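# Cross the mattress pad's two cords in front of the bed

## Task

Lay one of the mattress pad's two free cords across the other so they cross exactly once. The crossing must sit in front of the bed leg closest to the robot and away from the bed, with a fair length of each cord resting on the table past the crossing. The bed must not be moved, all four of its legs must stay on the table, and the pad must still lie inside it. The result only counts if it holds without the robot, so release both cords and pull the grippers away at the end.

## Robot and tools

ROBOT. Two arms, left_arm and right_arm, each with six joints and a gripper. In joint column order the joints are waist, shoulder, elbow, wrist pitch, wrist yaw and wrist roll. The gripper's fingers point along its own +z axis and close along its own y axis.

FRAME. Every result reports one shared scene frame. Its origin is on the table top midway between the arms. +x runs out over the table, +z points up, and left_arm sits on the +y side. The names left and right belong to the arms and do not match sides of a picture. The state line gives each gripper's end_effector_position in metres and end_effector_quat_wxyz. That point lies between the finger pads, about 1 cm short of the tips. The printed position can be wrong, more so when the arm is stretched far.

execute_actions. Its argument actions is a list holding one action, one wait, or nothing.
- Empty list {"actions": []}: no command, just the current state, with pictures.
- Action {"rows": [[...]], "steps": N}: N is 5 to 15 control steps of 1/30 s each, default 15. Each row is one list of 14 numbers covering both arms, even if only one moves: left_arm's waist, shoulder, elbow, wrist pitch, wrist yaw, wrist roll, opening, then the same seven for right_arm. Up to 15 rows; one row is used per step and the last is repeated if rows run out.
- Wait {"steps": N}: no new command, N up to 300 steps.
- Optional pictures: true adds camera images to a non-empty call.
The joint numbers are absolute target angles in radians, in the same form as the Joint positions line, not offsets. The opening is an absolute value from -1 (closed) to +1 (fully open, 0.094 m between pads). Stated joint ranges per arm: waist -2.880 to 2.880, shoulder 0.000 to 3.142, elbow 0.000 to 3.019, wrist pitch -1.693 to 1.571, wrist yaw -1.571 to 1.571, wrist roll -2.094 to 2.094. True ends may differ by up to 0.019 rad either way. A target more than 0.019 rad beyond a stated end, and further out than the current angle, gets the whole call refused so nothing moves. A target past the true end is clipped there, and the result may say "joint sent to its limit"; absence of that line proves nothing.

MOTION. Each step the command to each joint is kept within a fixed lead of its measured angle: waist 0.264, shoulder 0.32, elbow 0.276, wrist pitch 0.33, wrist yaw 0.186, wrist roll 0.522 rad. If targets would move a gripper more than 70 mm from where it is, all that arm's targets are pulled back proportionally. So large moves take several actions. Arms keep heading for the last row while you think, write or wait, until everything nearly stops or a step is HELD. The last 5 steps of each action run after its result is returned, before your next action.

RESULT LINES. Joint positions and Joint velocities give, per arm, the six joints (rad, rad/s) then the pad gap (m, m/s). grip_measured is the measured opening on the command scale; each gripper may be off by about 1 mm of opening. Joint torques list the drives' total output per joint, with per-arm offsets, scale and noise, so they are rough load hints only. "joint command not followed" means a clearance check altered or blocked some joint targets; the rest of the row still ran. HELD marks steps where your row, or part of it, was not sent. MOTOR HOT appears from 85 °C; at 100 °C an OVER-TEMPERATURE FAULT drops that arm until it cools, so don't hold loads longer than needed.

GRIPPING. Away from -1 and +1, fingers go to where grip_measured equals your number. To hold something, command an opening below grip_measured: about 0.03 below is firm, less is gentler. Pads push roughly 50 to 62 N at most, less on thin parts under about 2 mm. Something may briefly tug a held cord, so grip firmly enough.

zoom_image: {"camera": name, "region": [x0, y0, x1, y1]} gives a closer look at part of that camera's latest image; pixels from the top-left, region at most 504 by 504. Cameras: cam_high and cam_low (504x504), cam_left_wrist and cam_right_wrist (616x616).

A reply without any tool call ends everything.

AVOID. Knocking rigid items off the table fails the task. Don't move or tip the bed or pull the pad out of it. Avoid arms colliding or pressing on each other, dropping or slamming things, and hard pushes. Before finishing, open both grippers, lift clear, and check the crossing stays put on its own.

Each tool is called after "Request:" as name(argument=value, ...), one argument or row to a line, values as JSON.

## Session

Request:
execute_actions(
  actions=[],
)

Scene clock: 0.00 s of 4800.00 s.
left_arm: end_effector_position=(+0.3876, -0.1611, +0.2171) grip_measured=+1.000 end_effector_quat_wxyz=(-0.006, +0.097, +0.995, -0.014) | right_arm: end_effector_position=(+0.0312, -0.5554, +0.3795) grip_measured=+1.000 end_effector_quat_wxyz=(+0.370, +0.810, +0.383, -0.248)
Joint positions: left_arm=[-0.699  1.74   1.663 -1.483  0.028 -0.64   0.094] | right_arm=[-0.917  0.416  0.933 -1.28   0.508  0.975  0.094]
Joint velocities: left_arm=[ 0.005 -0.024 -0.017 -0.002  0.022  0.007  0.   ] | right_arm=[-0.005 -0.015  0.002  0.012  0.007  0.007  0.   ]
Joint torques (N m, as the arm reports them, + toward a larger angle): no reading

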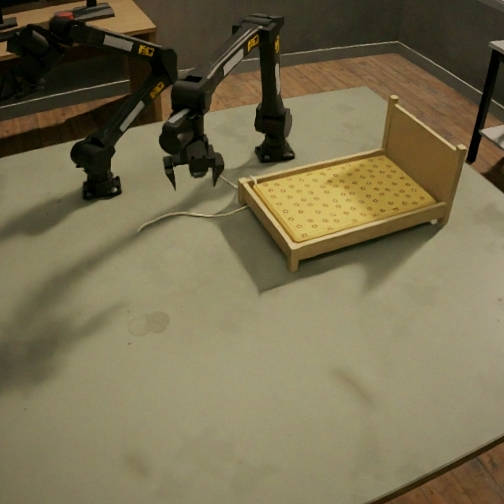

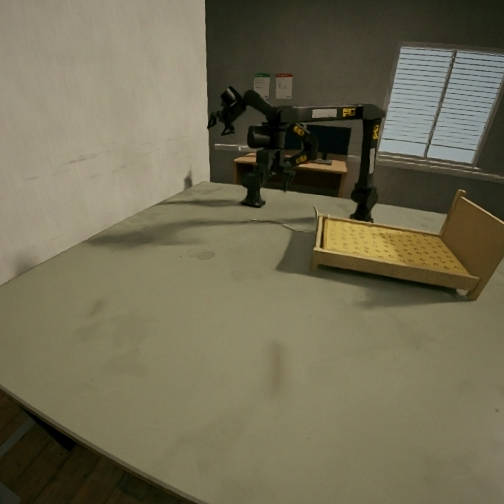

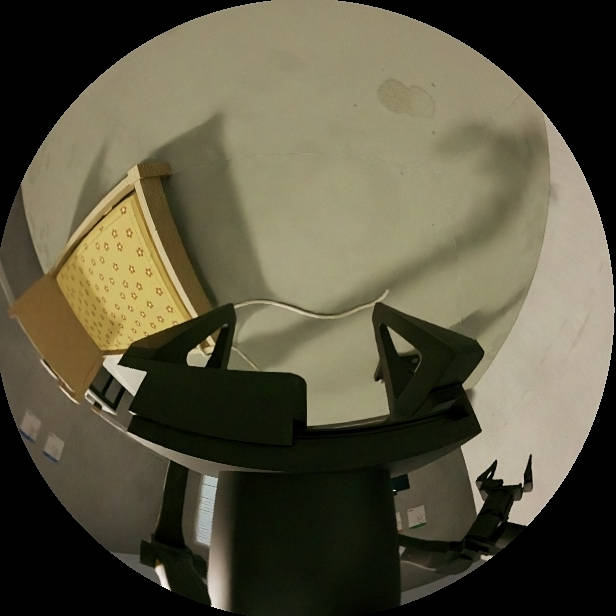

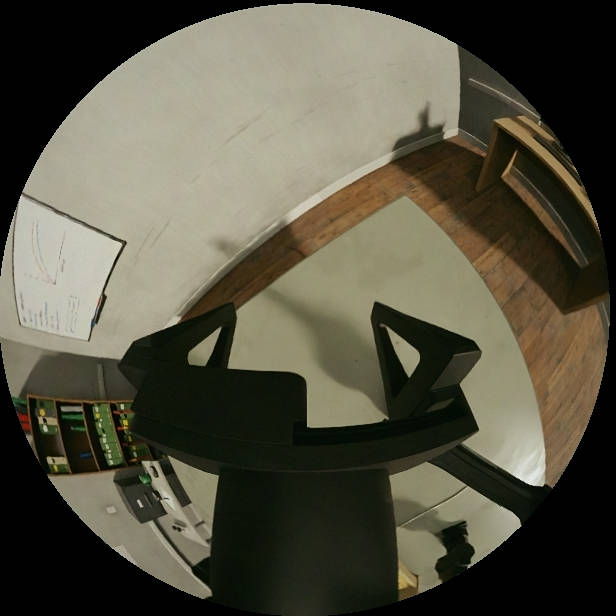

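Request:
execute_actions(
  actions=[
    {"rows":[[-0.699,1.6,1.7,-1.483,0.028,-0.64,1, -0.917,0.6,1.0,-1.45,0.25,0.5,0],[-0.699,1.6,1.7,-1.483,0.028,-0.64,1, -0.917,0.6,1.0,-1.45,0.25,0.5,0],[-0.699,1.6,1.7,-1.483,0.028,-0.64,1, -0.917,0.6,1.0,-1.45,0.25,0.5,0],[-0.699,1.6,1.7,-1.483,0.028,-0.64,1, -0.917,0.6,1.0,-1.45,0.25,0.5,0],[0.4,1.2,1.7,-1.483,0.028,-0.64,1, -0.6,0.86,1.04,-1.68,0,0,0]],"steps":15},
  ],
)

Request:
execute_actions(
  actions=[
    {"steps":15},
  ],
)

Request:
execute_actions(
  actions=[
    {"rows":[[0.4,1.2,1.7,-1.483,0.028,-0.64,1, 1.1,0.86,1.04,-1.68,0,0,0]],"steps":15},
  ],
)

Request:
execute_actions(
  actions=[
    {"steps":28},
  ],
  pictures=true,
)

Scene clock: 0.73 s of 4800.00 s.
left_arm: end_effector_position=(+0.4023, -0.1157, +0.3042) grip_measured=+1.000 end_effector_quat_wxyz=(+0.061, +0.058, +0.994, -0.070) | right_arm: end_effector_position=(+0.1716, -0.4940, +0.2647) grip_measured=+0.001 end_effector_quat_wxyz=(+0.023, +0.479, +0.877, -0.006)
Joint positions: left_arm=[-0.617  1.567  1.663 -1.483  0.03  -0.64   0.094] | right_arm=[-0.602  0.876  0.995 -1.643  0.001  0.253  0.047]
Joint velocities: left_arm=[ 0.679 -0.777  0.017  0.002  0.007 -0.022  0.   ] | right_arm=[ 0.933  1.284  0.002 -0.31  -0.183 -1.634 -0.   ]
Joint torques (N m, as the arm reports them, + toward a larger angle): left_arm=[  0.1  -12.55  10.01   0.45  -0.14  -0.11] | right_arm=[-4.35 -9.9  13.12 -0.18  0.33  0.03]
Steps of this call (steps 1 to 12: nothing new was sent; steps 13 to 22: the first 10 steps of this action). Readings (joint positions):
13: left_arm=[-0.699 1.735 1.663 -1.483 0.028 -0.640] | right_arm=[-0.919 0.427 0.939 -1.309 0.431 0.911]
14: left_arm=[-0.699 1.729 1.663 -1.483 0.028 -0.640] | right_arm=[-0.919 0.452 0.955 -1.364 0.333 0.830]
16: left_arm=[-0.699 1.702 1.663 -1.483 0.028 -0.640] | right_arm=[-0.918 0.526 0.968 -1.416 0.264 0.714]
20: left_arm=[-0.659 1.617 1.663 -1.483 0.030 -0.640] | right_arm=[-0.707 0.766 0.994 -1.607 0.029 0.395]
22: the state above

Scene clock: 1.23 s of 4800.00 s.
left_arm: end_effector_position=(+0.4483, +0.1639, +0.4626) grip_measured=+1.000 end_effector_quat_wxyz=(+0.237, -0.223, +0.938, -0.117) | right_arm: end_effector_position=(+0.1647, -0.4850, +0.2693) grip_measured=+0.001 end_effector_quat_wxyz=(+0.019, +0.370, +0.929, -0.006)
Joint positions: left_arm=[-0.031  1.216  1.663 -1.483  0.03  -0.64   0.094] | right_arm=[-0.595  0.851  0.995 -1.674 -0.002  0.017  0.047]
Joint velocities: left_arm=[ 1.792 -0.317  0.002 -0.022  0.022 -0.037  0.   ] | right_arm=[-0.015 -0.005  0.002  0.007  0.007 -0.081 -0.001]
Joint torques (N m, as the arm reports them, + toward a larger angle): left_arm=[ 0.04 -5.11 11.26  1.16 -0.17 -0.04] | right_arm=[-0.05 -1.29 13.03  0.19  0.19 -0.05]
Kept back: nothing.
Steps of this call (steps 1 to 5: the last 5 steps of your previous action; steps 6 to 15: the robot went on to your last target). Readings (joint positions):
1: left_arm=[-0.593 1.541 1.663 -1.483 0.030 -0.640] | right_arm=[-0.581 0.911 0.995 -1.651 -0.002 0.202]
2: left_arm=[-0.568 1.514 1.663 -1.483 0.030 -0.640] | right_arm=[-0.575 0.928 0.995 -1.654 -0.002 0.163]
4: left_arm=[-0.512 1.459 1.663 -1.483 0.030 -0.640] | right_arm=[-0.582 0.925 0.995 -1.662 -0.002 0.107]
8: left_arm=[-0.379 1.351 1.663 -1.483 0.030 -0.640] | right_arm=[-0.595 0.870 0.995 -1.671 -0.002 0.049]
15: the state above

Scene clock: 1.57 s of 4800.00 s.
left_arm: end_effector_position=(+0.4327, +0.3607, +0.4679) grip_measured=+1.000 end_effector_quat_wxyz=(+0.265, -0.435, +0.859, -0.056) | right_arm: end_effector_position=(+0.2204, -0.3214, +0.2674) grip_measured=+0.001 end_effector_quat_wxyz=(+0.015, -0.046, +0.999, +0.001)
Joint positions: left_arm=[ 0.439  1.203  1.663 -1.483  0.023 -0.64   0.094] | right_arm=[ 0.247  0.861  0.995 -1.674  0.     0.01   0.047]
Joint velocities: left_arm=[-0.063 -0.034 -0.007  0.007 -0.022 -0.007  0.   ] | right_arm=[ 2.867  0.024 -0.012  0.002 -0.022  0.007  0.001]
Joint torques (N m, as the arm reports them, + toward a larger angle): left_arm=[-3.49 -5.07 12.41  1.    0.07 -0.08] | right_arm=[-0.25 -2.54 12.99  0.21  0.03 -0.04]
Steps of this call (steps 1 to 10: the first 10 steps of this action). Readings (joint positions):
1: left_arm=[0.031 1.208 1.663 -1.483 0.030 -0.640] | right_arm=[-0.574 0.851 0.995 -1.674 0.007 0.017]
2: left_arm=[0.094 1.202 1.663 -1.483 0.030 -0.640] | right_arm=[-0.510 0.851 0.995 -1.674 0.009 0.016]
4: left_arm=[0.223 1.199 1.663 -1.483 0.030 -0.640] | right_arm=[-0.332 0.853 0.995 -1.674 0.005 0.014]
8: left_arm=[0.424 1.203 1.663 -1.483 0.023 -0.640] | right_arm=[0.053 0.860 0.995 -1.674 0.001 0.011]
10: the state above

Scene clock: 2.50 s of 4800.00 s.
left_arm: end_effector_position=(+0.4367, +0.3463, +0.4679) grip_measured=+1.000 end_effector_quat_wxyz=(+0.263, -0.420, +0.866, -0.062) | right_arm: end_effector_position=(+0.1311, -0.1686, +0.2674) grip_measured=+0.001 end_effector_quat_wxyz=(+0.013, -0.459, +0.888, +0.008)
Joint positions: left_arm=[ 0.405  1.203  1.663 -1.483  0.026 -0.64   0.094] | right_arm=[ 1.104  0.861  0.995 -1.674 -0.002  0.005  0.047]
Joint velocities: left_arm=[-0.005  0.005  0.002 -0.012  0.037  0.022  0.   ] | right_arm=[-0.015  0.015 -0.007  0.022 -0.037  0.037 -0.001]
Joint torques (N m, as the arm reports them, + toward a larger angle): left_arm=[-1.09 -6.02 12.27  1.11 -0.06 -0.06] | right_arm=[ 0.07 -2.34 12.98  0.13  0.18  0.  ]
Kept back: nothing.
Steps of this call (steps 1 to 5: the last 5 steps of your previous action; steps 6 to 28: the robot went on to your last target). Readings (joint positions):
1: left_arm=[0.434 1.203 1.663 -1.483 0.023 -0.640] | right_arm=[0.344 0.861 0.995 -1.674 -0.000 0.010]
2: left_arm=[0.427 1.203 1.663 -1.483 0.024 -0.640] | right_arm=[0.440 0.861 0.995 -1.674 -0.000 0.009]
4: left_arm=[0.413 1.203 1.663 -1.483 0.026 -0.640] | right_arm=[0.634 0.861 0.995 -1.674 -0.000 0.009]
8: left_arm=[0.405 1.203 1.663 -1.483 0.026 -0.640] | right_arm=[1.014 0.861 0.995 -1.674 -0.002 0.007]
28: the state above

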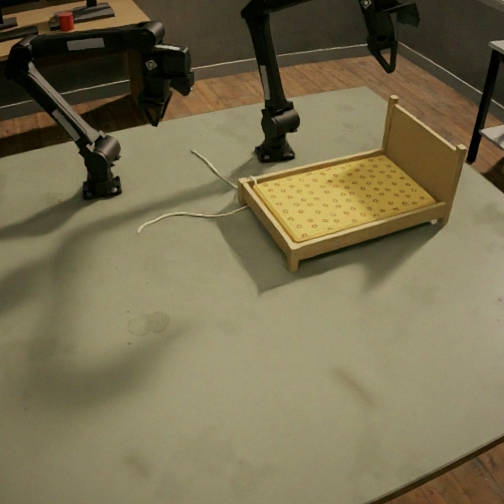

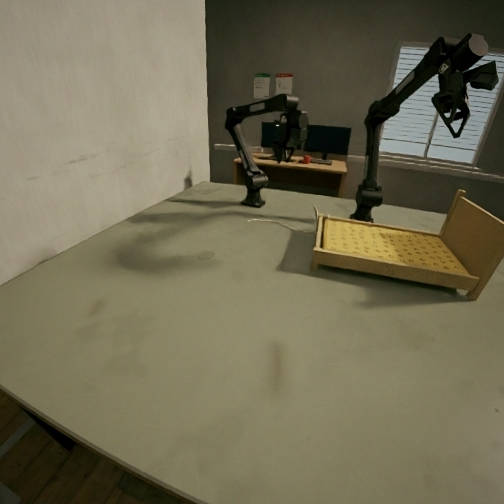

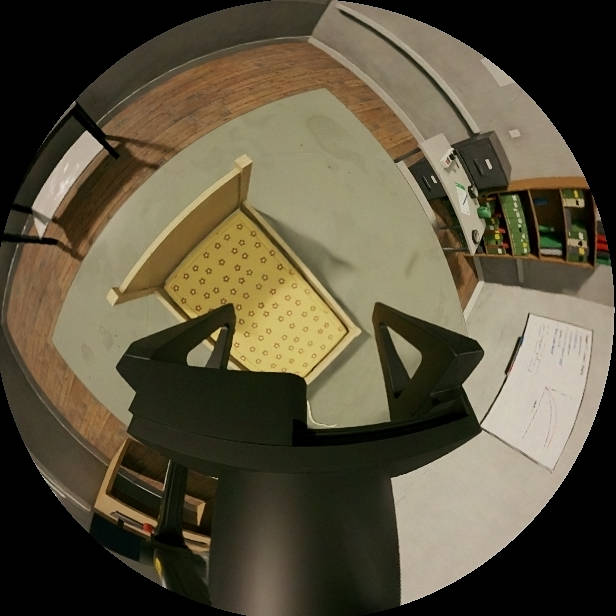

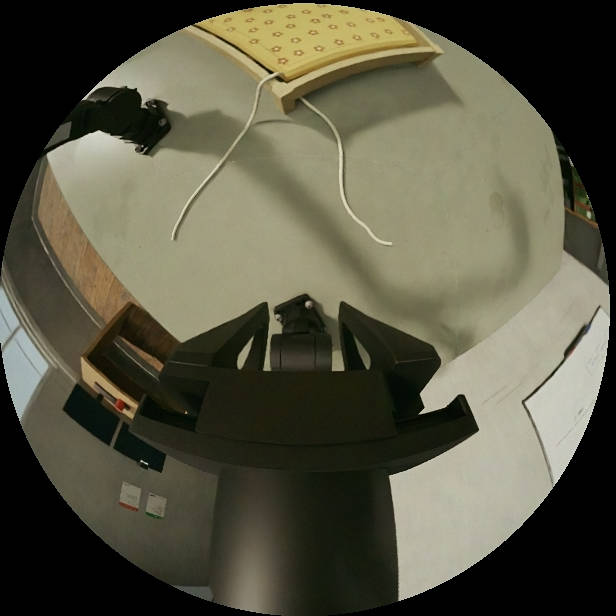

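Request:
execute_actions(
  actions=[
    {"rows":[[0.4,1.2,1.7,-1.483,0.028,-0.64,1, 1.15,0.90,0.985,-1.63,0,0.1,-0.2],[0.4,1.2,1.7,-1.483,0.028,-0.64,1, 1.2,0.94,0.98,-1.59,0,0.2,-0.2],[0.4,1.2,1.7,-1.483,0.028,-0.64,1, 1.25,0.985,0.975,-1.54,0,0.3,-0.2],[0.4,1.2,1.7,-1.483,0.028,-0.64,1, 1.3,1.03,0.97,-1.49,0,0.4,-0.2],[0.4,1.2,1.7,-1.483,0.028,-0.64,1, 1.35,1.075,0.965,-1.445,0,0.5,-0.2],[0.4,1.2,1.7,-1.483,0.028,-0.64,1, 1.4,1.12,0.96,-1.40,0,0.6,-0.2],[0.4,1.2,1.7,-1.483,0.028,-0.64,1, 1.45,1.165,0.955,-1.35,0,0.7,-0.2],[0.4,1.2,1.7,-1.483,0.028,-0.64,1, 1.5,1.21,0.95,-1.30,0,0.8,-0.2],[0.4,1.2,1.7,-1.483,0.028,-0.64,1, 1.55,1.255,0.945,-1.25,0,0.9,-0.2],[0.4,1.2,1.7,-1.483,0.028,-0.64,1, 1.6,1.30,0.94,-1.2,0,1.0,-0.2],[0.4,1.2,1.7,-1.483,0.028,-0.64,1, 1.65,1.345,0.935,-1.15,0,1.1,-0.2],[0.4,1.2,1.7,-1.483,0.028,-0.64,1, 1.7,1.39,0.93,-1.10,0,1.2,-0.2],[0.4,1.2,1.7,-1.483,0.028,-0.64,1, 1.75,1.43,0.925,-1.06,0,1.3,-0.2],[0.4,1.2,1.7,-1.483,0.028,-0.64,1, 1.8,1.465,0.92,-1.025,0,1.4,-0.2],[0.4,1.2,1.7,-1.483,0.028,-0.64,1, 1.831,1.492,0.915,-0.997,0,1.5,-0.2]],"steps":15},
  ],
)

Request:
execute_actions(
  actions=[
    {"steps":25},
  ],
  pictures=true,
)

Scene clock: 3.60 s of 4800.00 s.
left_arm: end_effector_position=(+0.4367, +0.3463, +0.4679) grip_measured=+1.000 end_effector_quat_wxyz=(+0.263, -0.420, +0.866, -0.062) | right_arm: end_effector_position=(+0.0939, -0.0369, +0.1957) grip_measured=-0.199 end_effector_quat_wxyz=(+0.016, -0.389, +0.921, +0.018)
Joint positions: left_arm=[ 0.405  1.203  1.663 -1.483  0.026 -0.64   0.094] | right_arm=[ 1.447  1.149  0.984 -1.359  0.002  0.502  0.038]
Joint velocities: left_arm=[-0.015  0.005  0.017 -0.007 -0.007 -0.051  0.   ] | right_arm=[ 1.216  1.314 -0.12   1.223  0.066  1.897  0.001]
Joint torques (N m, as the arm reports them, + toward a larger angle): left_arm=[-1.13 -6.02 12.36  1.08 -0.06 -0.09] | right_arm=[ 1.34 -5.53  7.45  0.19  0.1   0.08]
Steps of this call (steps 1 to 15: the robot went on to your last target; steps 16 to 23: nothing new was sent; steps 24 to 33: the first 10 steps of this action). Readings (joint positions):
24: left_arm=[0.405 1.203 1.663 -1.483 0.026 -0.640] | right_arm=[1.107 0.863 0.995 -1.669 -0.001 0.017]
25: left_arm=[0.405 1.203 1.663 -1.483 0.026 -0.640] | right_arm=[1.120 0.868 0.995 -1.655 0.001 0.047]
27: left_arm=[0.405 1.203 1.663 -1.483 0.026 -0.640] | right_arm=[1.186 0.903 0.995 -1.593 0.002 0.143]
31: left_arm=[0.405 1.203 1.663 -1.483 0.026 -0.640] | right_arm=[1.364 1.059 0.992 -1.441 0.002 0.376]
33: the state above

Scene clock: 4.43 s of 4800.00 s.
left_arm: end_effector_position=(+0.4367, +0.3463, +0.4679) grip_measured=+1.000 end_effector_quat_wxyz=(+0.263, -0.420, +0.866, -0.062) | right_arm: end_effector_position=(-0.0343, +0.0306, +0.0557) grip_measured=-0.199 end_effector_quat_wxyz=(-0.001, -0.102, +0.995, -0.011)
Joint positions: left_arm=[ 0.405  1.203  1.663 -1.483  0.026 -0.64   0.094] | right_arm=[ 1.832  1.5    0.913 -1.005 -0.002  1.481  0.038]
Joint velocities: left_arm=[-0.005 -0.005 -0.002  0.002  0.007 -0.007  0.   ] | right_arm=[-0.005  0.005 -0.007 -0.002 -0.051 -0.007 -0.   ]
Joint torques (N m, as the arm reports them, + toward a larger angle): left_arm=[-1.3  -5.77 12.31  1.17 -0.02 -0.09] | right_arm=[ 0.24 -9.97  7.73  0.65  0.27  0.11]
Kept back: nothing.
Steps of this call (steps 1 to 5: the last 5 steps of your previous action; steps 6 to 25: the robot went on to your last target). Readings (joint positions):
1: left_arm=[0.405 1.203 1.663 -1.483 0.026 -0.640] | right_arm=[1.489 1.193 0.980 -1.317 0.002 0.563]
2: left_arm=[0.405 1.203 1.663 -1.483 0.026 -0.640] | right_arm=[1.531 1.236 0.976 -1.275 0.002 0.621]
4: left_arm=[0.405 1.203 1.663 -1.483 0.026 -0.640] | right_arm=[1.616 1.320 0.967 -1.193 0.002 0.735]
8: left_arm=[0.405 1.203 1.663 -1.483 0.026 -0.640] | right_arm=[1.788 1.465 0.943 -1.043 0.001 1.053]
25: the state above

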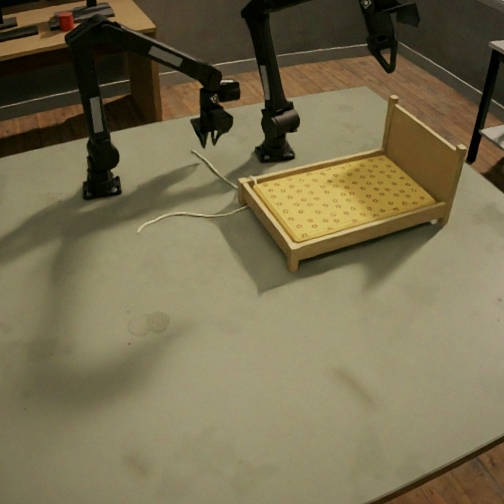

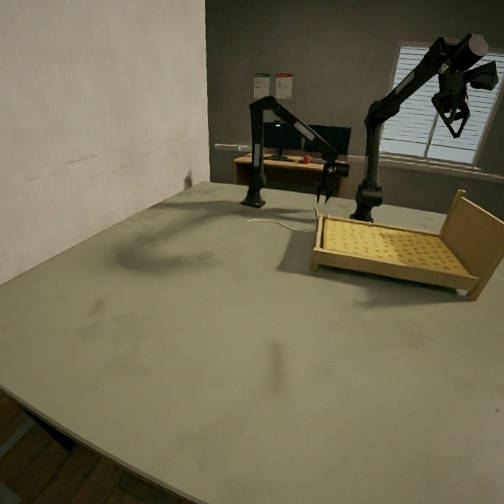

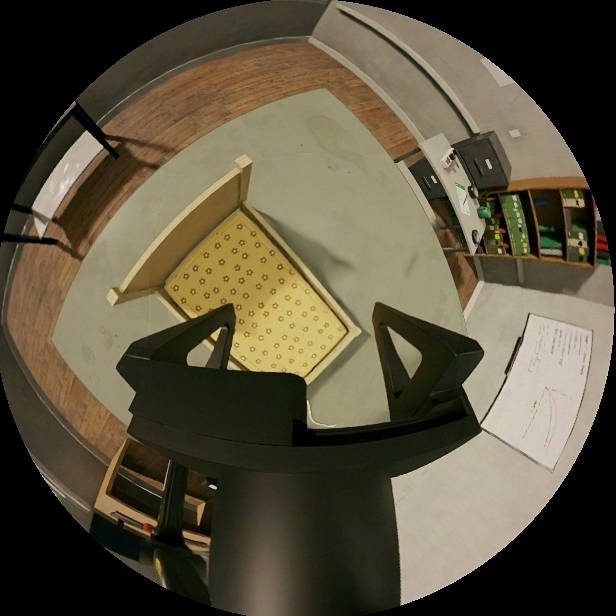

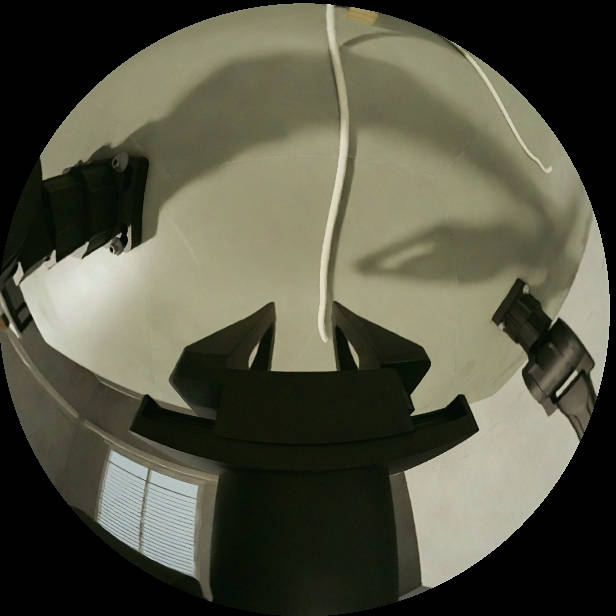

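Request:
execute_actions(
  actions=[
    {"rows":[[0.4,1.2,1.7,-1.483,0.028,-0.64,1, 1.845,1.495,0.895,-0.985,0,1.52,-0.2],[0.4,1.2,1.7,-1.483,0.028,-0.64,1, 1.855,1.495,0.885,-0.975,0,1.54,-0.2],[0.4,1.2,1.7,-1.483,0.028,-0.64,1, 1.865,1.495,0.875,-0.96,0,1.56,-0.2],[0.4,1.2,1.7,-1.483,0.028,-0.64,1, 1.875,1.495,0.865,-0.945,0,1.58,-0.2],[0.4,1.2,1.7,-1.483,0.028,-0.64,1, 1.885,1.495,0.855,-0.93,0,1.59,-0.2],[0.4,1.2,1.7,-1.483,0.028,-0.64,1, 1.89,1.495,0.845,-0.915,0,1.59,-0.2],[0.4,1.2,1.7,-1.483,0.028,-0.64,1, 1.89,1.495,0.835,-0.90,0,1.59,-0.2],[0.4,1.2,1.7,-1.483,0.028,-0.64,1, 1.89,1.495,0.825,-0.885,0,1.59,-0.2],[0.4,1.2,1.7,-1.483,0.028,-0.64,1, 1.89,1.495,0.815,-0.87,0,1.59,-0.2],[0.4,1.2,1.7,-1.483,0.028,-0.64,1, 1.89,1.495,0.805,-0.86,0,1.59,-0.2],[0.4,1.2,1.7,-1.483,0.028,-0.64,1, 1.89,1.495,0.795,-0.85,0,1.59,-0.2]],"steps":15},
  ],
)

Request:
execute_actions(
  actions=[
    {"steps":12},
  ],
  pictures=true,
)

Scene clock: 5.17 s of 4800.00 s.
left_arm: end_effector_position=(+0.4367, +0.3463, +0.4679) grip_measured=+1.000 end_effector_quat_wxyz=(+0.263, -0.420, +0.866, -0.062) | right_arm: end_effector_position=(-0.0544, +0.0172, +0.0309) grip_measured=-0.199 end_effector_quat_wxyz=(-0.001, -0.090, +0.996, +0.005)
Joint positions: left_arm=[ 0.405  1.203  1.663 -1.483  0.026 -0.64   0.094] | right_arm=[ 1.891  1.5    0.833 -0.894 -0.001  1.565  0.038]
Joint velocities: left_arm=[-0.015 -0.005 -0.017 -0.002 -0.007  0.037  0.   ] | right_arm=[ 0.073 -0.015 -0.305  0.374 -0.007  0.022  0.001]
Joint torques (N m, as the arm reports them, + toward a larger angle): left_arm=[-1.   -6.01 12.35  1.16 -0.05 -0.06] | right_arm=[-0.31 -9.53  6.26  0.69  0.25  0.13]
Steps of this call (steps 1 to 12: the robot went on to your last target; steps 13 to 22: the first 10 steps of this action). Readings (joint positions):
13: left_arm=[0.405 1.203 1.663 -1.483 0.026 -0.640] | right_arm=[1.832 1.500 0.912 -1.003 -0.002 1.494]
14: left_arm=[0.405 1.203 1.663 -1.483 0.026 -0.640] | right_arm=[1.834 1.500 0.910 -0.997 -0.002 1.500]
16: left_arm=[0.405 1.203 1.663 -1.483 0.026 -0.640] | right_arm=[1.843 1.500 0.898 -0.976 -0.001 1.520]
20: left_arm=[0.405 1.203 1.663 -1.483 0.026 -0.640] | right_arm=[1.881 1.500 0.855 -0.922 -0.001 1.556]
22: the state above

Scene clock: 5.57 s of 4800.00 s.
left_arm: end_effector_position=(+0.4367, +0.3463, +0.4679) grip_measured=+1.000 end_effector_quat_wxyz=(+0.263, -0.420, +0.866, -0.062) | right_arm: end_effector_position=(-0.0537, +0.0107, +0.0216) grip_measured=-0.199 end_effector_quat_wxyz=(-0.001, -0.083, +0.997, +0.007)
Joint positions: left_arm=[ 0.405  1.203  1.663 -1.483  0.026 -0.64   0.094] | right_arm=[ 1.892  1.5    0.802 -0.859 -0.001  1.58   0.038]
Joint velocities: left_arm=[ 0.005  0.005 -0.012  0.007 -0.051 -0.037  0.   ] | right_arm=[-0.005 -0.005 -0.007  0.002 -0.037 -0.037 -0.   ]
Joint torques (N m, as the arm reports them, + toward a larger angle): left_arm=[-1.   -6.04 12.29  1.05 -0.04 -0.09] | right_arm=[ 0.26 -8.74  6.48  0.68  0.25  0.11]
Kept back: nothing.
Steps of this call (steps 1 to 5: the last 5 steps of your previous action; steps 6 to 12: the robot went on to your last target). Readings (joint positions):
1: left_arm=[0.405 1.203 1.663 -1.483 0.026 -0.640] | right_arm=[1.892 1.500 0.823 -0.882 -0.001 1.568]
2: left_arm=[0.405 1.203 1.663 -1.483 0.026 -0.640] | right_arm=[1.892 1.500 0.814 -0.873 -0.001 1.571]
4: left_arm=[0.405 1.203 1.663 -1.483 0.026 -0.640] | right_arm=[1.892 1.500 0.804 -0.866 -0.001 1.575]
8: left_arm=[0.405 1.203 1.663 -1.483 0.026 -0.640] | right_arm=[1.892 1.500 0.802 -0.860 -0.001 1.579]
12: the state above

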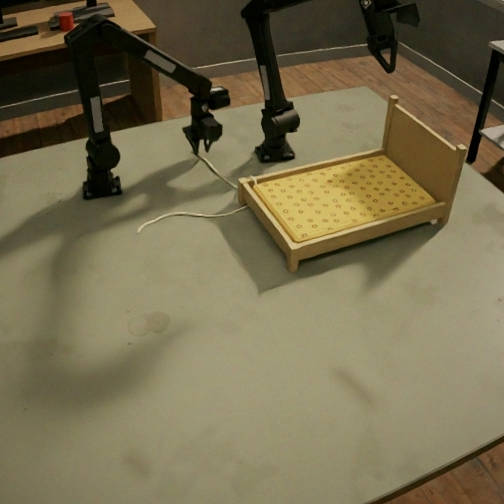

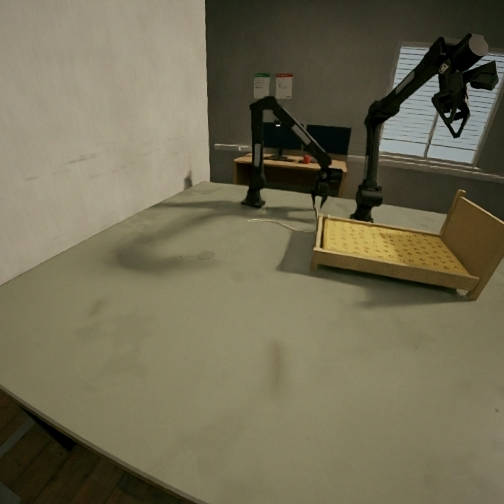

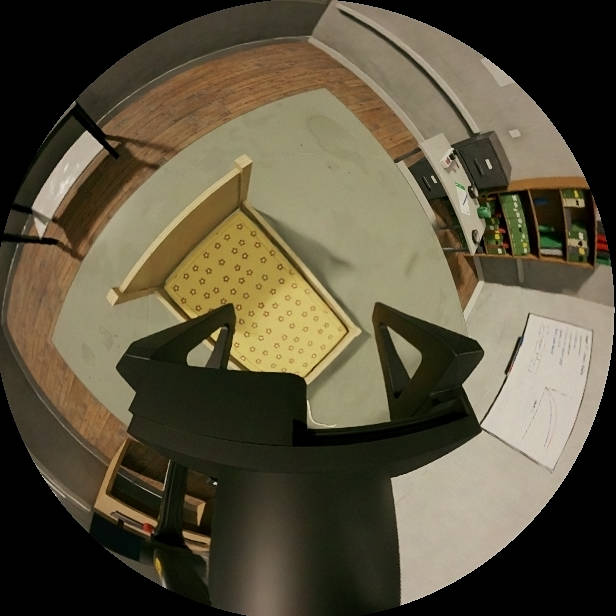

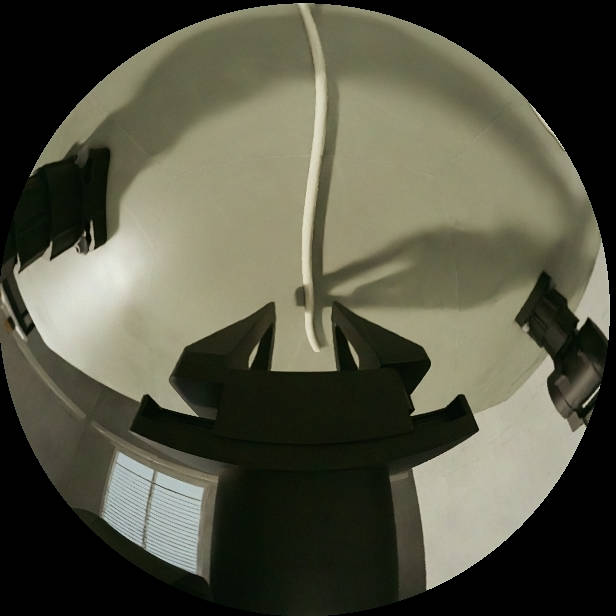

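Request:
execute_actions(
  actions=[
    {"rows":[[0.4,1.2,1.7,-1.483,0.028,-0.64,1, 1.89,1.51,0.8,-0.845,0,1.59,-0.3],[0.4,1.2,1.7,-1.483,0.028,-0.64,1, 1.89,1.518,0.8,-0.84,0,1.59,-0.3],[0.4,1.2,1.7,-1.483,0.028,-0.64,1, 1.89,1.526,0.8,-0.835,0,1.59,-0.4],[0.4,1.2,1.7,-1.483,0.028,-0.64,1, 1.89,1.534,0.8,-0.835,0,1.59,-0.4],[0.4,1.2,1.7,-1.483,0.028,-0.64,1, 1.89,1.542,0.8,-0.835,0,1.59,-0.4]],"steps":15},
  ],
)

Request:
execute_actions(
  actions=[
    {"steps":6},
  ],
)

Scene clock: 6.13 s of 4800.00 s.
left_arm: end_effector_position=(+0.4367, +0.3463, +0.4679) grip_measured=+1.000 end_effector_quat_wxyz=(+0.263, -0.420, +0.866, -0.062) | right_arm: end_effector_position=(-0.0537, +0.0109, +0.0115) grip_measured=-0.399 end_effector_quat_wxyz=(-0.000, -0.083, +0.997, -0.001)
Joint positions: left_arm=[ 0.405  1.203  1.663 -1.483  0.026 -0.64   0.094] | right_arm=[ 1.892  1.53   0.802 -0.844 -0.001  1.581  0.028]
Joint velocities: left_arm=[ 0.005  0.005  0.012  0.002 -0.037  0.022  0.   ] | right_arm=[-0.005 -0.005 -0.012  0.066 -0.037  0.051  0.   ]
Joint torques (N m, as the arm reports them, + toward a larger angle): left_arm=[-0.72 -6.07 12.29  1.11 -0.04 -0.09] | right_arm=[ 0.24 -8.08  6.62  0.53  0.24  0.16]
Steps of this call (steps 1 to 7: the robot went on to your last target; steps 8 to 17: the first 10 steps of this action). Readings (joint positions):
8: left_arm=[0.405 1.203 1.663 -1.483 0.026 -0.640] | right_arm=[1.892 1.500 0.802 -0.858 -0.001 1.581]
9: left_arm=[0.405 1.203 1.663 -1.483 0.026 -0.640] | right_arm=[1.892 1.500 0.802 -0.856 -0.001 1.581]
11: left_arm=[0.405 1.203 1.663 -1.483 0.026 -0.640] | right_arm=[1.892 1.503 0.802 -0.849 -0.001 1.581]
15: left_arm=[0.405 1.203 1.663 -1.483 0.026 -0.640] | right_arm=[1.892 1.524 0.802 -0.844 -0.001 1.581]
17: the state above

Scene clock: 6.33 s of 4800.00 s.
left_arm: end_effector_position=(+0.4367, +0.3463, +0.4679) grip_measured=+1.000 end_effector_quat_wxyz=(+0.263, -0.420, +0.866, -0.062) | right_arm: end_effector_position=(-0.0538, +0.0115, +0.0115) grip_measured=-0.399 end_effector_quat_wxyz=(-0.001, -0.082, +0.997, +0.000)
Joint positions: left_arm=[ 0.405  1.203  1.663 -1.483  0.026 -0.64   0.094] | right_arm=[ 1.892  1.53   0.802 -0.842 -0.001  1.582  0.028]
Joint velocities: left_arm=[-0.005 -0.005  0.007 -0.027 -0.066  0.022  0.   ] | right_arm=[-0.005 -0.024 -0.012 -0.007  0.051  0.066 -0.   ]
Joint torques (N m, as the arm reports them, + toward a larger angle): left_arm=[-0.77 -5.88 12.32  1.16 -0.02 -0.07] | right_arm=[ 0.18 -7.98  6.59  0.58  0.26  0.15]
Kept back: nothing.
Steps of this call (steps 1 to 5: the last 5 steps of your previous action; step 6: the robot went on to your last target). Readings (joint positions):
1: left_arm=[0.405 1.203 1.663 -1.483 0.026 -0.640] | right_arm=[1.892 1.530 0.802 -0.842 -0.001 1.581]
2: left_arm=[0.405 1.203 1.663 -1.483 0.026 -0.640] | right_arm=[1.892 1.530 0.802 -0.842 -0.001 1.581]
4: left_arm=[0.405 1.203 1.663 -1.483 0.026 -0.640] | right_arm=[1.892 1.530 0.802 -0.842 -0.001 1.582]
6: the state above

Contact made. Close.

Request:
execute_actions(
  actions=[
    {"rows":[[0.4,1.2,1.7,-1.483,0.028,-0.64,1, 1.89,1.536,0.8,-0.835,0,1.59,-0.55],[0.4,1.2,1.7,-1.483,0.028,-0.64,1, 1.89,1.536,0.8,-0.835,0,1.59,-0.7],[0.4,1.2,1.7,-1.483,0.028,-0.64,1, 1.89,1.536,0.8,-0.835,0,1.59,-0.8],[0.4,1.2,1.7,-1.483,0.028,-0.64,1, 1.89,1.536,0.8,-0.835,0,1.59,-0.86],[0.4,1.2,1.7,-1.483,0.028,-0.64,1, 1.89,1.536,0.8,-0.835,0,1.59,-0.9],[0.4,1.2,1.7,-1.483,0.028,-0.64,1, 1.89,1.536,0.8,-0.835,0,1.59,-0.94],[0.4,1.2,1.7,-1.483,0.028,-0.64,1, 1.89,1.536,0.8,-0.835,0,1.59,-0.96]],"steps":15},
  ],
)

Scene clock: 6.87 s of 4800.00 s.
left_arm: end_effector_position=(+0.4367, +0.3463, +0.4679) grip_measured=+1.000 end_effector_quat_wxyz=(+0.263, -0.420, +0.866, -0.062) | right_arm: end_effector_position=(-0.0539, +0.0117, +0.0115) grip_measured=-0.943 end_effector_quat_wxyz=(-0.001, -0.082, +0.997, +0.001)
Joint positions: left_arm=[ 0.405  1.203  1.663 -1.483  0.026 -0.64   0.094] | right_arm=[ 1.892  1.53   0.802 -0.841 -0.001  1.582  0.003]
Joint velocities: left_arm=[-0.005 -0.024  0.002  0.017 -0.051 -0.051  0.   ] | right_arm=[ 0.005 -0.005 -0.012 -0.002 -0.066  0.037  0.001]
Joint torques (N m, as the arm reports them, + toward a larger angle): left_arm=[-0.8  -6.   12.31  1.1  -0.05 -0.06] | right_arm=[ 0.23 -8.54  6.69  0.56  0.26  0.12]
Steps of this call (steps 1 to 6: the robot went on to your last target; steps 7 to 16: the first 10 steps of this action). Readings (joint positions):
7: left_arm=[0.405 1.203 1.663 -1.483 0.026 -0.640] | right_arm=[1.892 1.530 0.802 -0.841 -0.001 1.582]
8: left_arm=[0.405 1.203 1.663 -1.483 0.026 -0.640] | right_arm=[1.892 1.530 0.802 -0.841 -0.001 1.582]
10: left_arm=[0.405 1.203 1.663 -1.483 0.026 -0.640] | right_arm=[1.892 1.530 0.802 -0.841 -0.001 1.582]
14: left_arm=[0.405 1.203 1.663 -1.483 0.026 -0.640] | right_arm=[1.892 1.530 0.802 -0.841 -0.001 1.582]
16: the state above

Request:
execute_actions(
  actions=[
    {"rows":[[0.4,1.2,1.7,-1.483,0.028,-0.64,1, 1.88,1.515,0.8,-0.86,0,1.58,-0.97],[0.4,1.2,1.7,-1.483,0.028,-0.64,1, 1.87,1.50,0.8,-0.875,0,1.56,-0.97],[0.4,1.2,1.7,-1.483,0.028,-0.64,1, 1.86,1.48,0.8,-0.895,0,1.53,-0.97],[0.4,1.2,1.7,-1.483,0.028,-0.64,1, 1.85,1.46,0.79,-0.91,0,1.5,-0.97],[0.4,1.2,1.7,-1.483,0.028,-0.64,1, 1.83,1.44,0.773,-0.912,0,1.44,-0.97],[0.4,1.2,1.7,-1.483,0.028,-0.64,1, 1.81,1.42,0.756,-0.914,0,1.38,-0.97],[0.4,1.2,1.7,-1.483,0.028,-0.64,1, 1.79,1.40,0.739,-0.916,0,1.31,-0.97],[0.4,1.2,1.7,-1.483,0.028,-0.64,1, 1.77,1.38,0.722,-0.918,0,1.25,-0.97],[0.4,1.2,1.7,-1.483,0.028,-0.64,1, 1.75,1.36,0.705,-0.92,0,1.18,-0.97],[0.4,1.2,1.7,-1.483,0.028,-0.64,1, 1.73,1.34,0.688,-0.922,0,1.12,-0.97],[0.4,1.2,1.7,-1.483,0.028,-0.64,1, 1.71,1.32,0.671,-0.925,0,1.05,-0.97],[0.4,1.2,1.7,-1.483,0.028,-0.64,1, 1.69,1.30,0.654,-0.928,0,0.99,-0.97],[0.4,1.2,1.7,-1.483,0.028,-0.64,1, 1.67,1.285,0.637,-0.931,0,0.92,-0.97],[0.4,1.2,1.7,-1.483,0.028,-0.64,1, 1.655,1.27,0.62,-0.934,0,0.86,-0.97],[0.4,1.2,1.7,-1.483,0.028,-0.64,1, 1.638,1.254,0.605,-0.937,0,0.8,-0.97]],"steps":15},
  ],
)

Request:
execute_actions(
  actions=[
    {"rows":[[0.4,1.2,1.7,-1.483,0.028,-0.64,1, 1.61,1.238,0.593,-0.94,0,0.74,-0.97],[0.4,1.2,1.7,-1.483,0.028,-0.64,1, 1.582,1.222,0.581,-0.943,0,0.68,-0.97],[0.4,1.2,1.7,-1.483,0.028,-0.64,1, 1.554,1.206,0.569,-0.947,0,0.62,-0.97],[0.4,1.2,1.7,-1.483,0.028,-0.64,1, 1.526,1.19,0.557,-0.95,0,0.56,-0.97],[0.4,1.2,1.7,-1.483,0.028,-0.64,1, 1.498,1.174,0.545,-0.953,0,0.50,-0.97],[0.4,1.2,1.7,-1.483,0.028,-0.64,1, 1.47,1.158,0.533,-0.957,0,0.44,-0.97],[0.4,1.2,1.7,-1.483,0.028,-0.64,1, 1.442,1.142,0.521,-0.96,0,0.38,-0.97],[0.4,1.2,1.7,-1.483,0.028,-0.64,1, 1.414,1.126,0.509,-0.963,0,0.32,-0.97],[0.4,1.2,1.7,-1.483,0.028,-0.64,1, 1.386,1.11,0.497,-0.967,0,0.26,-0.97],[0.4,1.2,1.7,-1.483,0.028,-0.64,1, 1.358,1.097,0.485,-0.97,0,0.20,-0.97],[0.4,1.2,1.7,-1.483,0.028,-0.64,1, 1.33,1.084,0.475,-0.973,0,0.14,-0.97],[0.4,1.2,1.7,-1.483,0.028,-0.64,1, 1.30,1.072,0.465,-0.977,0,0.08,-0.97],[0.4,1.2,1.7,-1.483,0.028,-0.64,1, 1.27,1.06,0.456,-0.98,0,0.02,-0.97],[0.4,1.2,1.7,-1.483,0.028,-0.64,1, 1.245,1.05,0.448,-0.983,0,-0.05,-0.97],[0.4,1.2,1.7,-1.483,0.028,-0.64,1, 1.222,1.044,0.44,-0.985,0,-0.12,-0.97]],"steps":15},
  ],
)

Request:
execute_actions(
  actions=[
    {"steps":18},
  ],
  pictures=true,
)

Scene clock: 7.93 s of 4800.00 s.
left_arm: end_effector_position=(+0.4367, +0.3463, +0.4679) grip_measured=+1.000 end_effector_quat_wxyz=(+0.263, -0.420, +0.866, -0.062) | right_arm: end_effector_position=(-0.0103, -0.0181, +0.0370) grip_measured=-0.950 end_effector_quat_wxyz=(-0.000, -0.143, +0.990, +0.005)
Joint positions: left_arm=[ 0.405  1.203  1.663 -1.483  0.026 -0.64   0.094] | right_arm=[ 1.776  1.387  0.733 -0.907 -0.001  1.343  0.002]
Joint velocities: left_arm=[-0.005 -0.005 -0.002  0.017  0.022 -0.037  0.   ] | right_arm=[-0.718 -0.777 -0.471 -0.085  0.007 -1.458  0.001]
Joint torques (N m, as the arm reports them, + toward a larger angle): left_arm=[-0.89 -5.82 12.32  1.09 -0.04 -0.09] | right_arm=[ 0.22 -7.57  5.73 -0.26  0.25 -0.01]
Steps of this call (steps 1 to 5: the last 5 steps of your previous action; steps 6 to 15: the robot went on to your last target; steps 16 to 22: nothing new was sent; steps 23 to 32: the first 10 steps of this action). Readings (joint positions):
23: left_arm=[0.405 1.203 1.663 -1.483 0.026 -0.640] | right_arm=[1.892 1.530 0.802 -0.843 -0.001 1.582]
24: left_arm=[0.405 1.203 1.663 -1.483 0.026 -0.640] | right_arm=[1.891 1.529 0.802 -0.849 -0.001 1.580]
26: left_arm=[0.405 1.203 1.663 -1.483 0.026 -0.640] | right_arm=[1.881 1.518 0.801 -0.873 -0.001 1.562]
30: left_arm=[0.405 1.203 1.663 -1.483 0.026 -0.640] | right_arm=[1.823 1.440 0.765 -0.900 -0.001 1.438]
32: the state above

Scene clock: 8.43 s of 4800.00 s.
left_arm: end_effector_position=(+0.4367, +0.3463, +0.4679) grip_measured=+1.000 end_effector_quat_wxyz=(+0.263, -0.420, +0.866, -0.062) | right_arm: end_effector_position=(+0.0801, -0.1186, +0.0360) grip_measured=-0.950 end_effector_quat_wxyz=(+0.000, -0.390, +0.921, +0.000)
Joint positions: left_arm=[ 0.405  1.203  1.663 -1.483  0.026 -0.64   0.094] | right_arm=[ 1.41   1.133  0.518 -0.955 -0.     0.464  0.002]
Joint velocities: left_arm=[-0.005 -0.005  0.002 -0.022 -0.022  0.022  0.   ] | right_arm=[-0.845 -0.523 -0.31  -0.09  -0.007 -1.78  -0.001]
Joint torques (N m, as the arm reports them, + toward a larger angle): left_arm=[-0.84 -5.78 12.29  1.16 -0.04 -0.09] | right_arm=[ 0.7  -4.69  6.43 -0.15  0.21  0.  ]
Steps of this call (steps 1 to 5: the last 5 steps of your previous action; steps 6 to 15: the first 10 steps of this action). Readings (joint positions):
6: left_arm=[0.405 1.203 1.663 -1.483 0.026 -0.640] | right_arm=[1.649 1.266 0.630 -0.926 -0.001 1.001]
7: left_arm=[0.405 1.203 1.663 -1.483 0.026 -0.640] | right_arm=[1.630 1.252 0.615 -0.929 -0.001 0.942]
9: left_arm=[0.405 1.203 1.663 -1.483 0.026 -0.640] | right_arm=[1.584 1.227 0.587 -0.937 -0.001 0.823]
13: left_arm=[0.405 1.203 1.663 -1.483 0.026 -0.640] | right_arm=[1.468 1.167 0.540 -0.949 -0.001 0.584]
15: the state above

Scene clock: 9.03 s of 4800.00 s.
left_arm: end_effector_position=(+0.4367, +0.3463, +0.4679) grip_measured=+1.000 end_effector_quat_wxyz=(+0.263, -0.420, +0.866, -0.062) | right_arm: end_effector_position=(+0.1072, -0.1626, +0.0313) grip_measured=-0.950 end_effector_quat_wxyz=(-0.003, -0.552, +0.834, -0.002)
Joint positions: left_arm=[ 0.405  1.203  1.663 -1.483  0.026 -0.64   0.094] | right_arm=[ 1.218  1.046  0.448 -0.979 -0.    -0.097  0.002]
Joint velocities: left_arm=[ 0.015 -0.005 -0.002 -0.002 -0.022  0.022  0.   ] | right_arm=[-0.015  0.005 -0.012 -0.012 -0.007 -0.051 -0.   ]
Joint torques (N m, as the arm reports them, + toward a larger angle): left_arm=[-0.98 -5.83 12.28  1.11 -0.05 -0.07] | right_arm=[ 0.78 -3.23  6.97  0.    0.09 -0.07]
Kept back: nothing.
Steps of this call (steps 1 to 5: the last 5 steps of your previous action; steps 6 to 18: the robot went on to your last target). Readings (joint positions):
1: left_arm=[0.405 1.203 1.663 -1.483 0.026 -0.640] | right_arm=[1.381 1.117 0.506 -0.958 -0.000 0.405]
2: left_arm=[0.405 1.203 1.663 -1.483 0.026 -0.640] | right_arm=[1.353 1.101 0.496 -0.962 -0.000 0.345]
4: left_arm=[0.405 1.203 1.663 -1.483 0.026 -0.640] | right_arm=[1.296 1.074 0.475 -0.969 -0.000 0.223]
8: left_arm=[0.405 1.203 1.663 -1.483 0.026 -0.640] | right_arm=[1.220 1.046 0.450 -0.979 -0.000 0.028]
18: the state above

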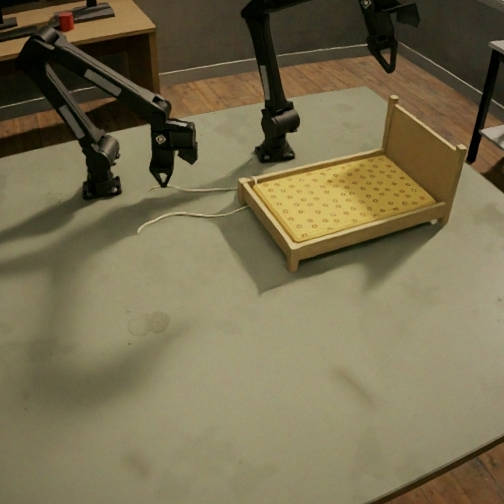

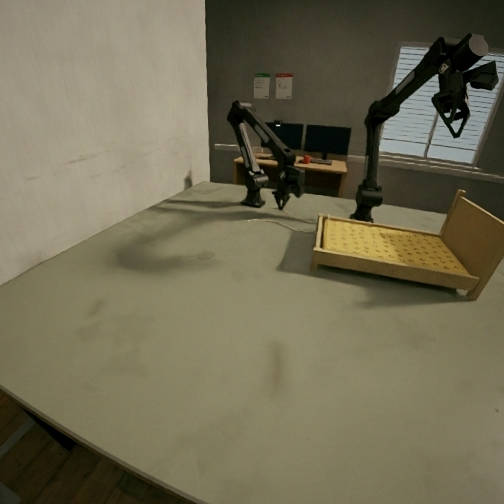

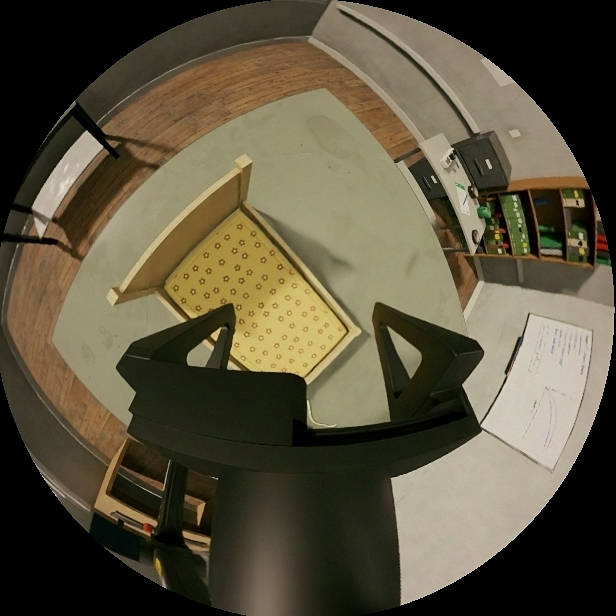

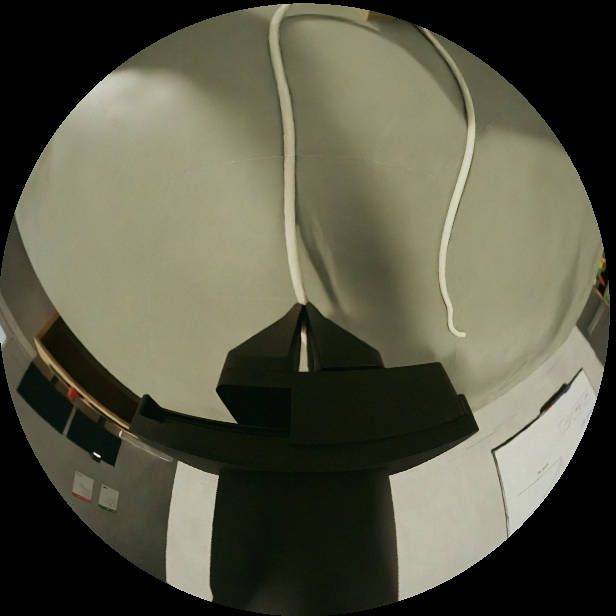

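Request:
execute_actions(
  actions=[
    {"rows":[[0.4,1.2,1.7,-1.483,0.028,-0.64,1, 1.19,1.055,0.435,-0.965,0,-0.17,-0.97],[0.4,1.2,1.7,-1.483,0.028,-0.64,1, 1.165,1.065,0.43,-0.95,0,-0.22,-0.97],[0.4,1.2,1.7,-1.483,0.028,-0.64,1, 1.14,1.075,0.425,-0.935,0,-0.27,-0.97],[0.4,1.2,1.7,-1.483,0.028,-0.64,1, 1.12,1.085,0.42,-0.92,0,-0.32,-0.97],[0.4,1.2,1.7,-1.483,0.028,-0.64,1, 1.10,1.095,0.415,-0.905,0,-0.35,-0.97],[0.4,1.2,1.7,-1.483,0.028,-0.64,1, 1.10,1.102,0.41,-0.89,0,-0.35,-0.97],[0.4,1.2,1.7,-1.483,0.028,-0.64,1, 1.10,1.106,0.408,-0.88,0,-0.35,-0.97],[0.4,1.2,1.7,-1.483,0.028,-0.64,1, 1.10,1.106,0.408,-0.88,0,-0.35,-0.97],[0.4,1.2,1.7,-1.483,0.028,-0.64,1, 1.10,1.106,0.408,-0.88,0,-0.35,-0.97],[0.4,1.2,1.7,-1.483,0.028,-0.64,1, 1.10,1.106,0.408,-0.88,0,-0.35,-0.97],[0.4,1.2,1.7,-1.483,0.028,-0.64,1, 1.10,1.106,0.408,-0.88,0,-0.35,-0.97],[0.4,1.2,1.7,-1.483,0.028,-0.64,1, 1.10,1.106,0.408,-0.88,0,-0.35,-0.8],[0.4,1.2,1.7,-1.483,0.028,-0.64,1, 1.10,1.106,0.408,-0.88,0,-0.35,-0.6],[0.4,1.2,1.7,-1.483,0.028,-0.64,1, 1.10,1.106,0.408,-0.88,0,-0.35,-0.4]],"steps":15},
  ],
)

Request:
execute_actions(
  actions=[
    {"rows":[[0.4,1.2,1.7,-1.483,0.028,-0.64,1, 1.10,1.09,0.46,-0.90,0,-0.35,-0.4],[0.4,1.2,1.7,-1.483,0.028,-0.64,1, 1.10,1.08,0.48,-0.92,0,-0.35,-0.4],[0.4,1.2,1.7,-1.483,0.028,-0.64,1, 1.10,1.07,0.50,-0.95,0,-0.35,-0.4],[0.4,1.2,1.7,-1.483,0.028,-0.64,1, 1.10,1.07,0.52,-0.97,0,-0.35,-0.4],[0.4,1.2,1.7,-1.483,0.028,-0.64,1, 1.10,1.07,0.54,-0.99,0,-0.35,-0.4],[0.4,1.2,1.7,-1.483,0.028,-0.64,1, 1.10,1.07,0.56,-1.01,0,-0.35,-0.4],[0.4,1.2,1.7,-1.483,0.028,-0.64,1, 1.06,1.08,0.58,-1.02,0,-0.45,-0.4],[0.4,1.2,1.7,-1.483,0.028,-0.64,1, 1.0,1.09,0.60,-1.03,0,-0.58,-0.4],[0.4,1.2,1.7,-1.483,0.028,-0.64,1, 0.93,1.10,0.62,-1.035,0,-0.72,-0.3],[0.4,1.2,1.7,-1.483,0.028,-0.64,1, 0.86,1.115,0.635,-1.035,0,-0.86,-0.3],[0.4,1.2,1.7,-1.483,0.028,-0.64,1, 0.79,1.13,0.65,-1.035,0,-1.0,-0.2],[0.4,1.2,1.7,-1.483,0.028,-0.64,1, 0.72,1.14,0.66,-1.035,0,-1.14,-0.2],[0.4,1.2,1.7,-1.483,0.028,-0.64,1, 0.65,1.15,0.66,-1.035,0,-1.28,-0.2],[0.4,1.2,1.7,-1.483,0.028,-0.64,1, 0.59,1.16,0.66,-1.035,0,-1.4,-0.2],[0.4,1.2,1.7,-1.483,0.028,-0.64,1, 0.54,1.17,0.66,-1.035,0,-1.52,-0.2]],"steps":15},
  ],
)

Request:
execute_actions(
  actions=[
    {"steps":22},
  ],
  pictures=true,
)

Scene clock: 9.97 s of 4800.00 s.
left_arm: end_effector_position=(+0.4367, +0.3463, +0.4679) grip_measured=+1.000 end_effector_quat_wxyz=(+0.263, -0.420, +0.866, -0.062) | right_arm: end_effector_position=(+0.1284, -0.1750, +0.0121) grip_measured=-0.950 end_effector_quat_wxyz=(-0.003, -0.586, +0.810, -0.001)
Joint positions: left_arm=[ 0.405  1.203  1.663 -1.483  0.026 -0.64   0.094] | right_arm=[ 1.098  1.101  0.418 -0.894 -0.    -0.299  0.002]
Joint velocities: left_arm=[-0.005 -0.005  0.002 -0.002 -0.007 -0.022  0.   ] | right_arm=[ 0.005  0.063 -0.071  0.056  0.007 -0.33  -0.001]
Joint torques (N m, as the arm reports them, + toward a larger angle): left_arm=[-0.85 -6.   12.3   1.16 -0.03 -0.1 ] | right_arm=[ 1.33 -3.37  6.62  0.68  0.08 -0.04]
Steps of this call (steps 1 to 18: the robot went on to your last target; steps 19 to 28: the first 10 steps of this action). Readings (joint positions):
19: left_arm=[0.405 1.203 1.663 -1.483 0.026 -0.640] | right_arm=[1.217 1.046 0.448 -0.979 -0.000 -0.118]
20: left_arm=[0.405 1.203 1.663 -1.483 0.026 -0.640] | right_arm=[1.209 1.047 0.447 -0.974 -0.000 -0.134]
22: left_arm=[0.405 1.203 1.663 -1.483 0.026 -0.640] | right_arm=[1.174 1.053 0.442 -0.954 -0.000 -0.185]
26: left_arm=[0.405 1.203 1.663 -1.483 0.026 -0.640] | right_arm=[1.101 1.089 0.424 -0.903 -0.000 -0.276]
28: the state above

Scene clock: 10.47 s of 4800.00 s.
left_arm: end_effector_position=(+0.4367, +0.3463, +0.4679) grip_measured=+1.000 end_effector_quat_wxyz=(+0.263, -0.420, +0.866, -0.062) | right_arm: end_effector_position=(+0.1633, -0.1621, +0.0558) grip_measured=-0.311 end_effector_quat_wxyz=(-0.007, +0.637, -0.771, -0.004)
Joint positions: left_arm=[ 0.405  1.203  1.663 -1.483  0.026 -0.64   0.094] | right_arm=[ 1.007  1.087  0.549 -1.018 -0.005 -0.521  0.032]
Joint velocities: left_arm=[-0.005 -0.005  0.012  0.012  0.066  0.007  0.   ] | right_arm=[-1.636  0.093  0.701 -0.159 -0.066 -2.264  0.02 ]
Joint torques (N m, as the arm reports them, + toward a larger angle): left_arm=[-0.69 -5.65 12.37  1.11 -0.04 -0.08] | right_arm=[-4.08 -2.6  11.61  0.18  0.39  0.03]
Steps of this call (steps 1 to 5: the last 5 steps of your previous action; steps 6 to 15: the first 10 steps of this action). Readings (joint positions):
6: left_arm=[0.405 1.203 1.663 -1.483 0.026 -0.640] | right_arm=[1.098 1.103 0.416 -0.890 -0.000 -0.330]
7: left_arm=[0.405 1.203 1.663 -1.483 0.026 -0.640] | right_arm=[1.098 1.102 0.418 -0.895 -0.000 -0.332]
9: left_arm=[0.405 1.203 1.663 -1.483 0.026 -0.640] | right_arm=[1.098 1.095 0.430 -0.927 -0.000 -0.336]
13: left_arm=[0.405 1.203 1.663 -1.483 0.026 -0.640] | right_arm=[1.083 1.083 0.501 -1.000 -0.002 -0.390]
15: the state above

Scene clock: 11.20 s of 4800.00 s.
left_arm: end_effector_position=(+0.4367, +0.3463, +0.4679) grip_measured=+1.000 end_effector_quat_wxyz=(+0.263, -0.420, +0.866, -0.062) | right_arm: end_effector_position=(+0.2609, -0.2394, +0.0697) grip_measured=-0.201 end_effector_quat_wxyz=(-0.009, +0.811, -0.585, +0.007)
Joint positions: left_arm=[ 0.405  1.203  1.663 -1.483  0.026 -0.64   0.094] | right_arm=[ 0.536  1.167  0.646 -1.028  0.002 -1.5    0.038]
Joint velocities: left_arm=[-0.015 -0.015  0.002 -0.002 -0.066 -0.022  0.   ] | right_arm=[-0.015 -0.005 -0.002 -0.002  0.007 -0.11   0.   ]
Joint torques (N m, as the arm reports them, + toward a larger angle): left_arm=[-0.75 -5.97 12.34  1.17 -0.02 -0.07] | right_arm=[ 0.91 -4.86  9.05 -0.09 -0.08 -0.07]
Kept back: nothing.
Steps of this call (steps 1 to 5: the last 5 steps of your previous action; steps 6 to 22: the robot went on to your last target). Readings (joint positions):
1: left_arm=[0.405 1.203 1.663 -1.483 0.026 -0.640] | right_arm=[0.945 1.092 0.573 -1.021 -0.005 -0.608]
2: left_arm=[0.405 1.203 1.663 -1.483 0.026 -0.640] | right_arm=[0.874 1.101 0.596 -1.021 -0.005 -0.704]
4: left_arm=[0.405 1.203 1.663 -1.483 0.026 -0.640] | right_arm=[0.720 1.124 0.632 -1.021 -0.003 -0.898]
8: left_arm=[0.405 1.203 1.663 -1.483 0.026 -0.640] | right_arm=[0.515 1.161 0.646 -1.024 0.005 -1.242]
22: the state above

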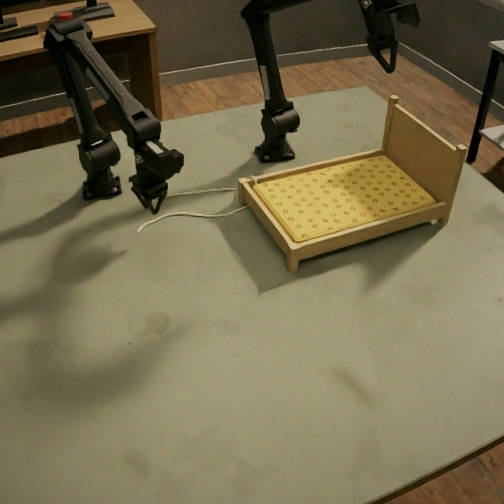

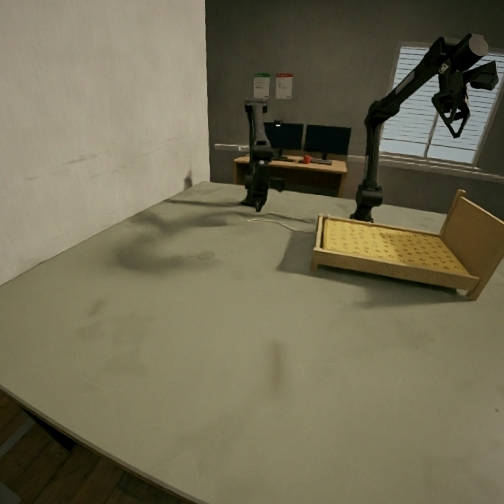

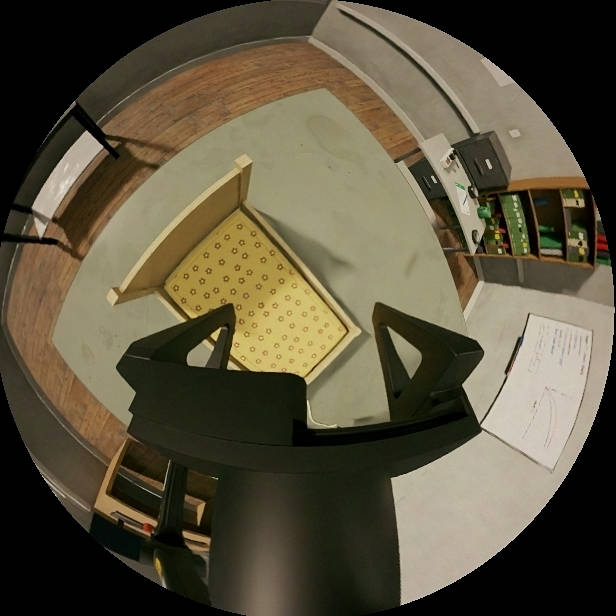

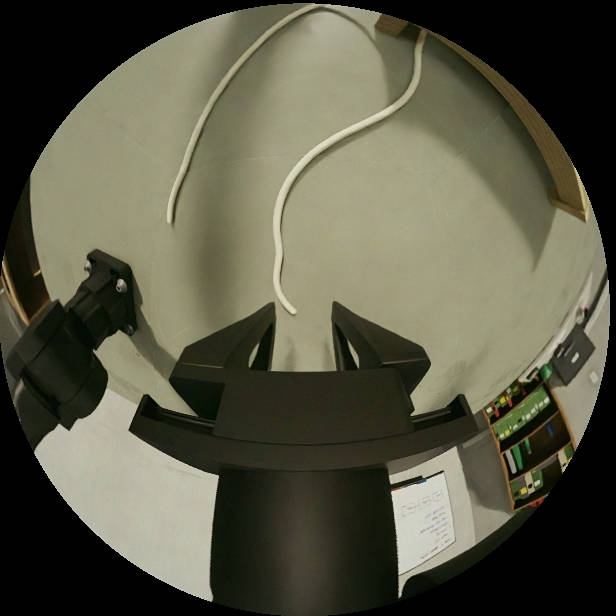

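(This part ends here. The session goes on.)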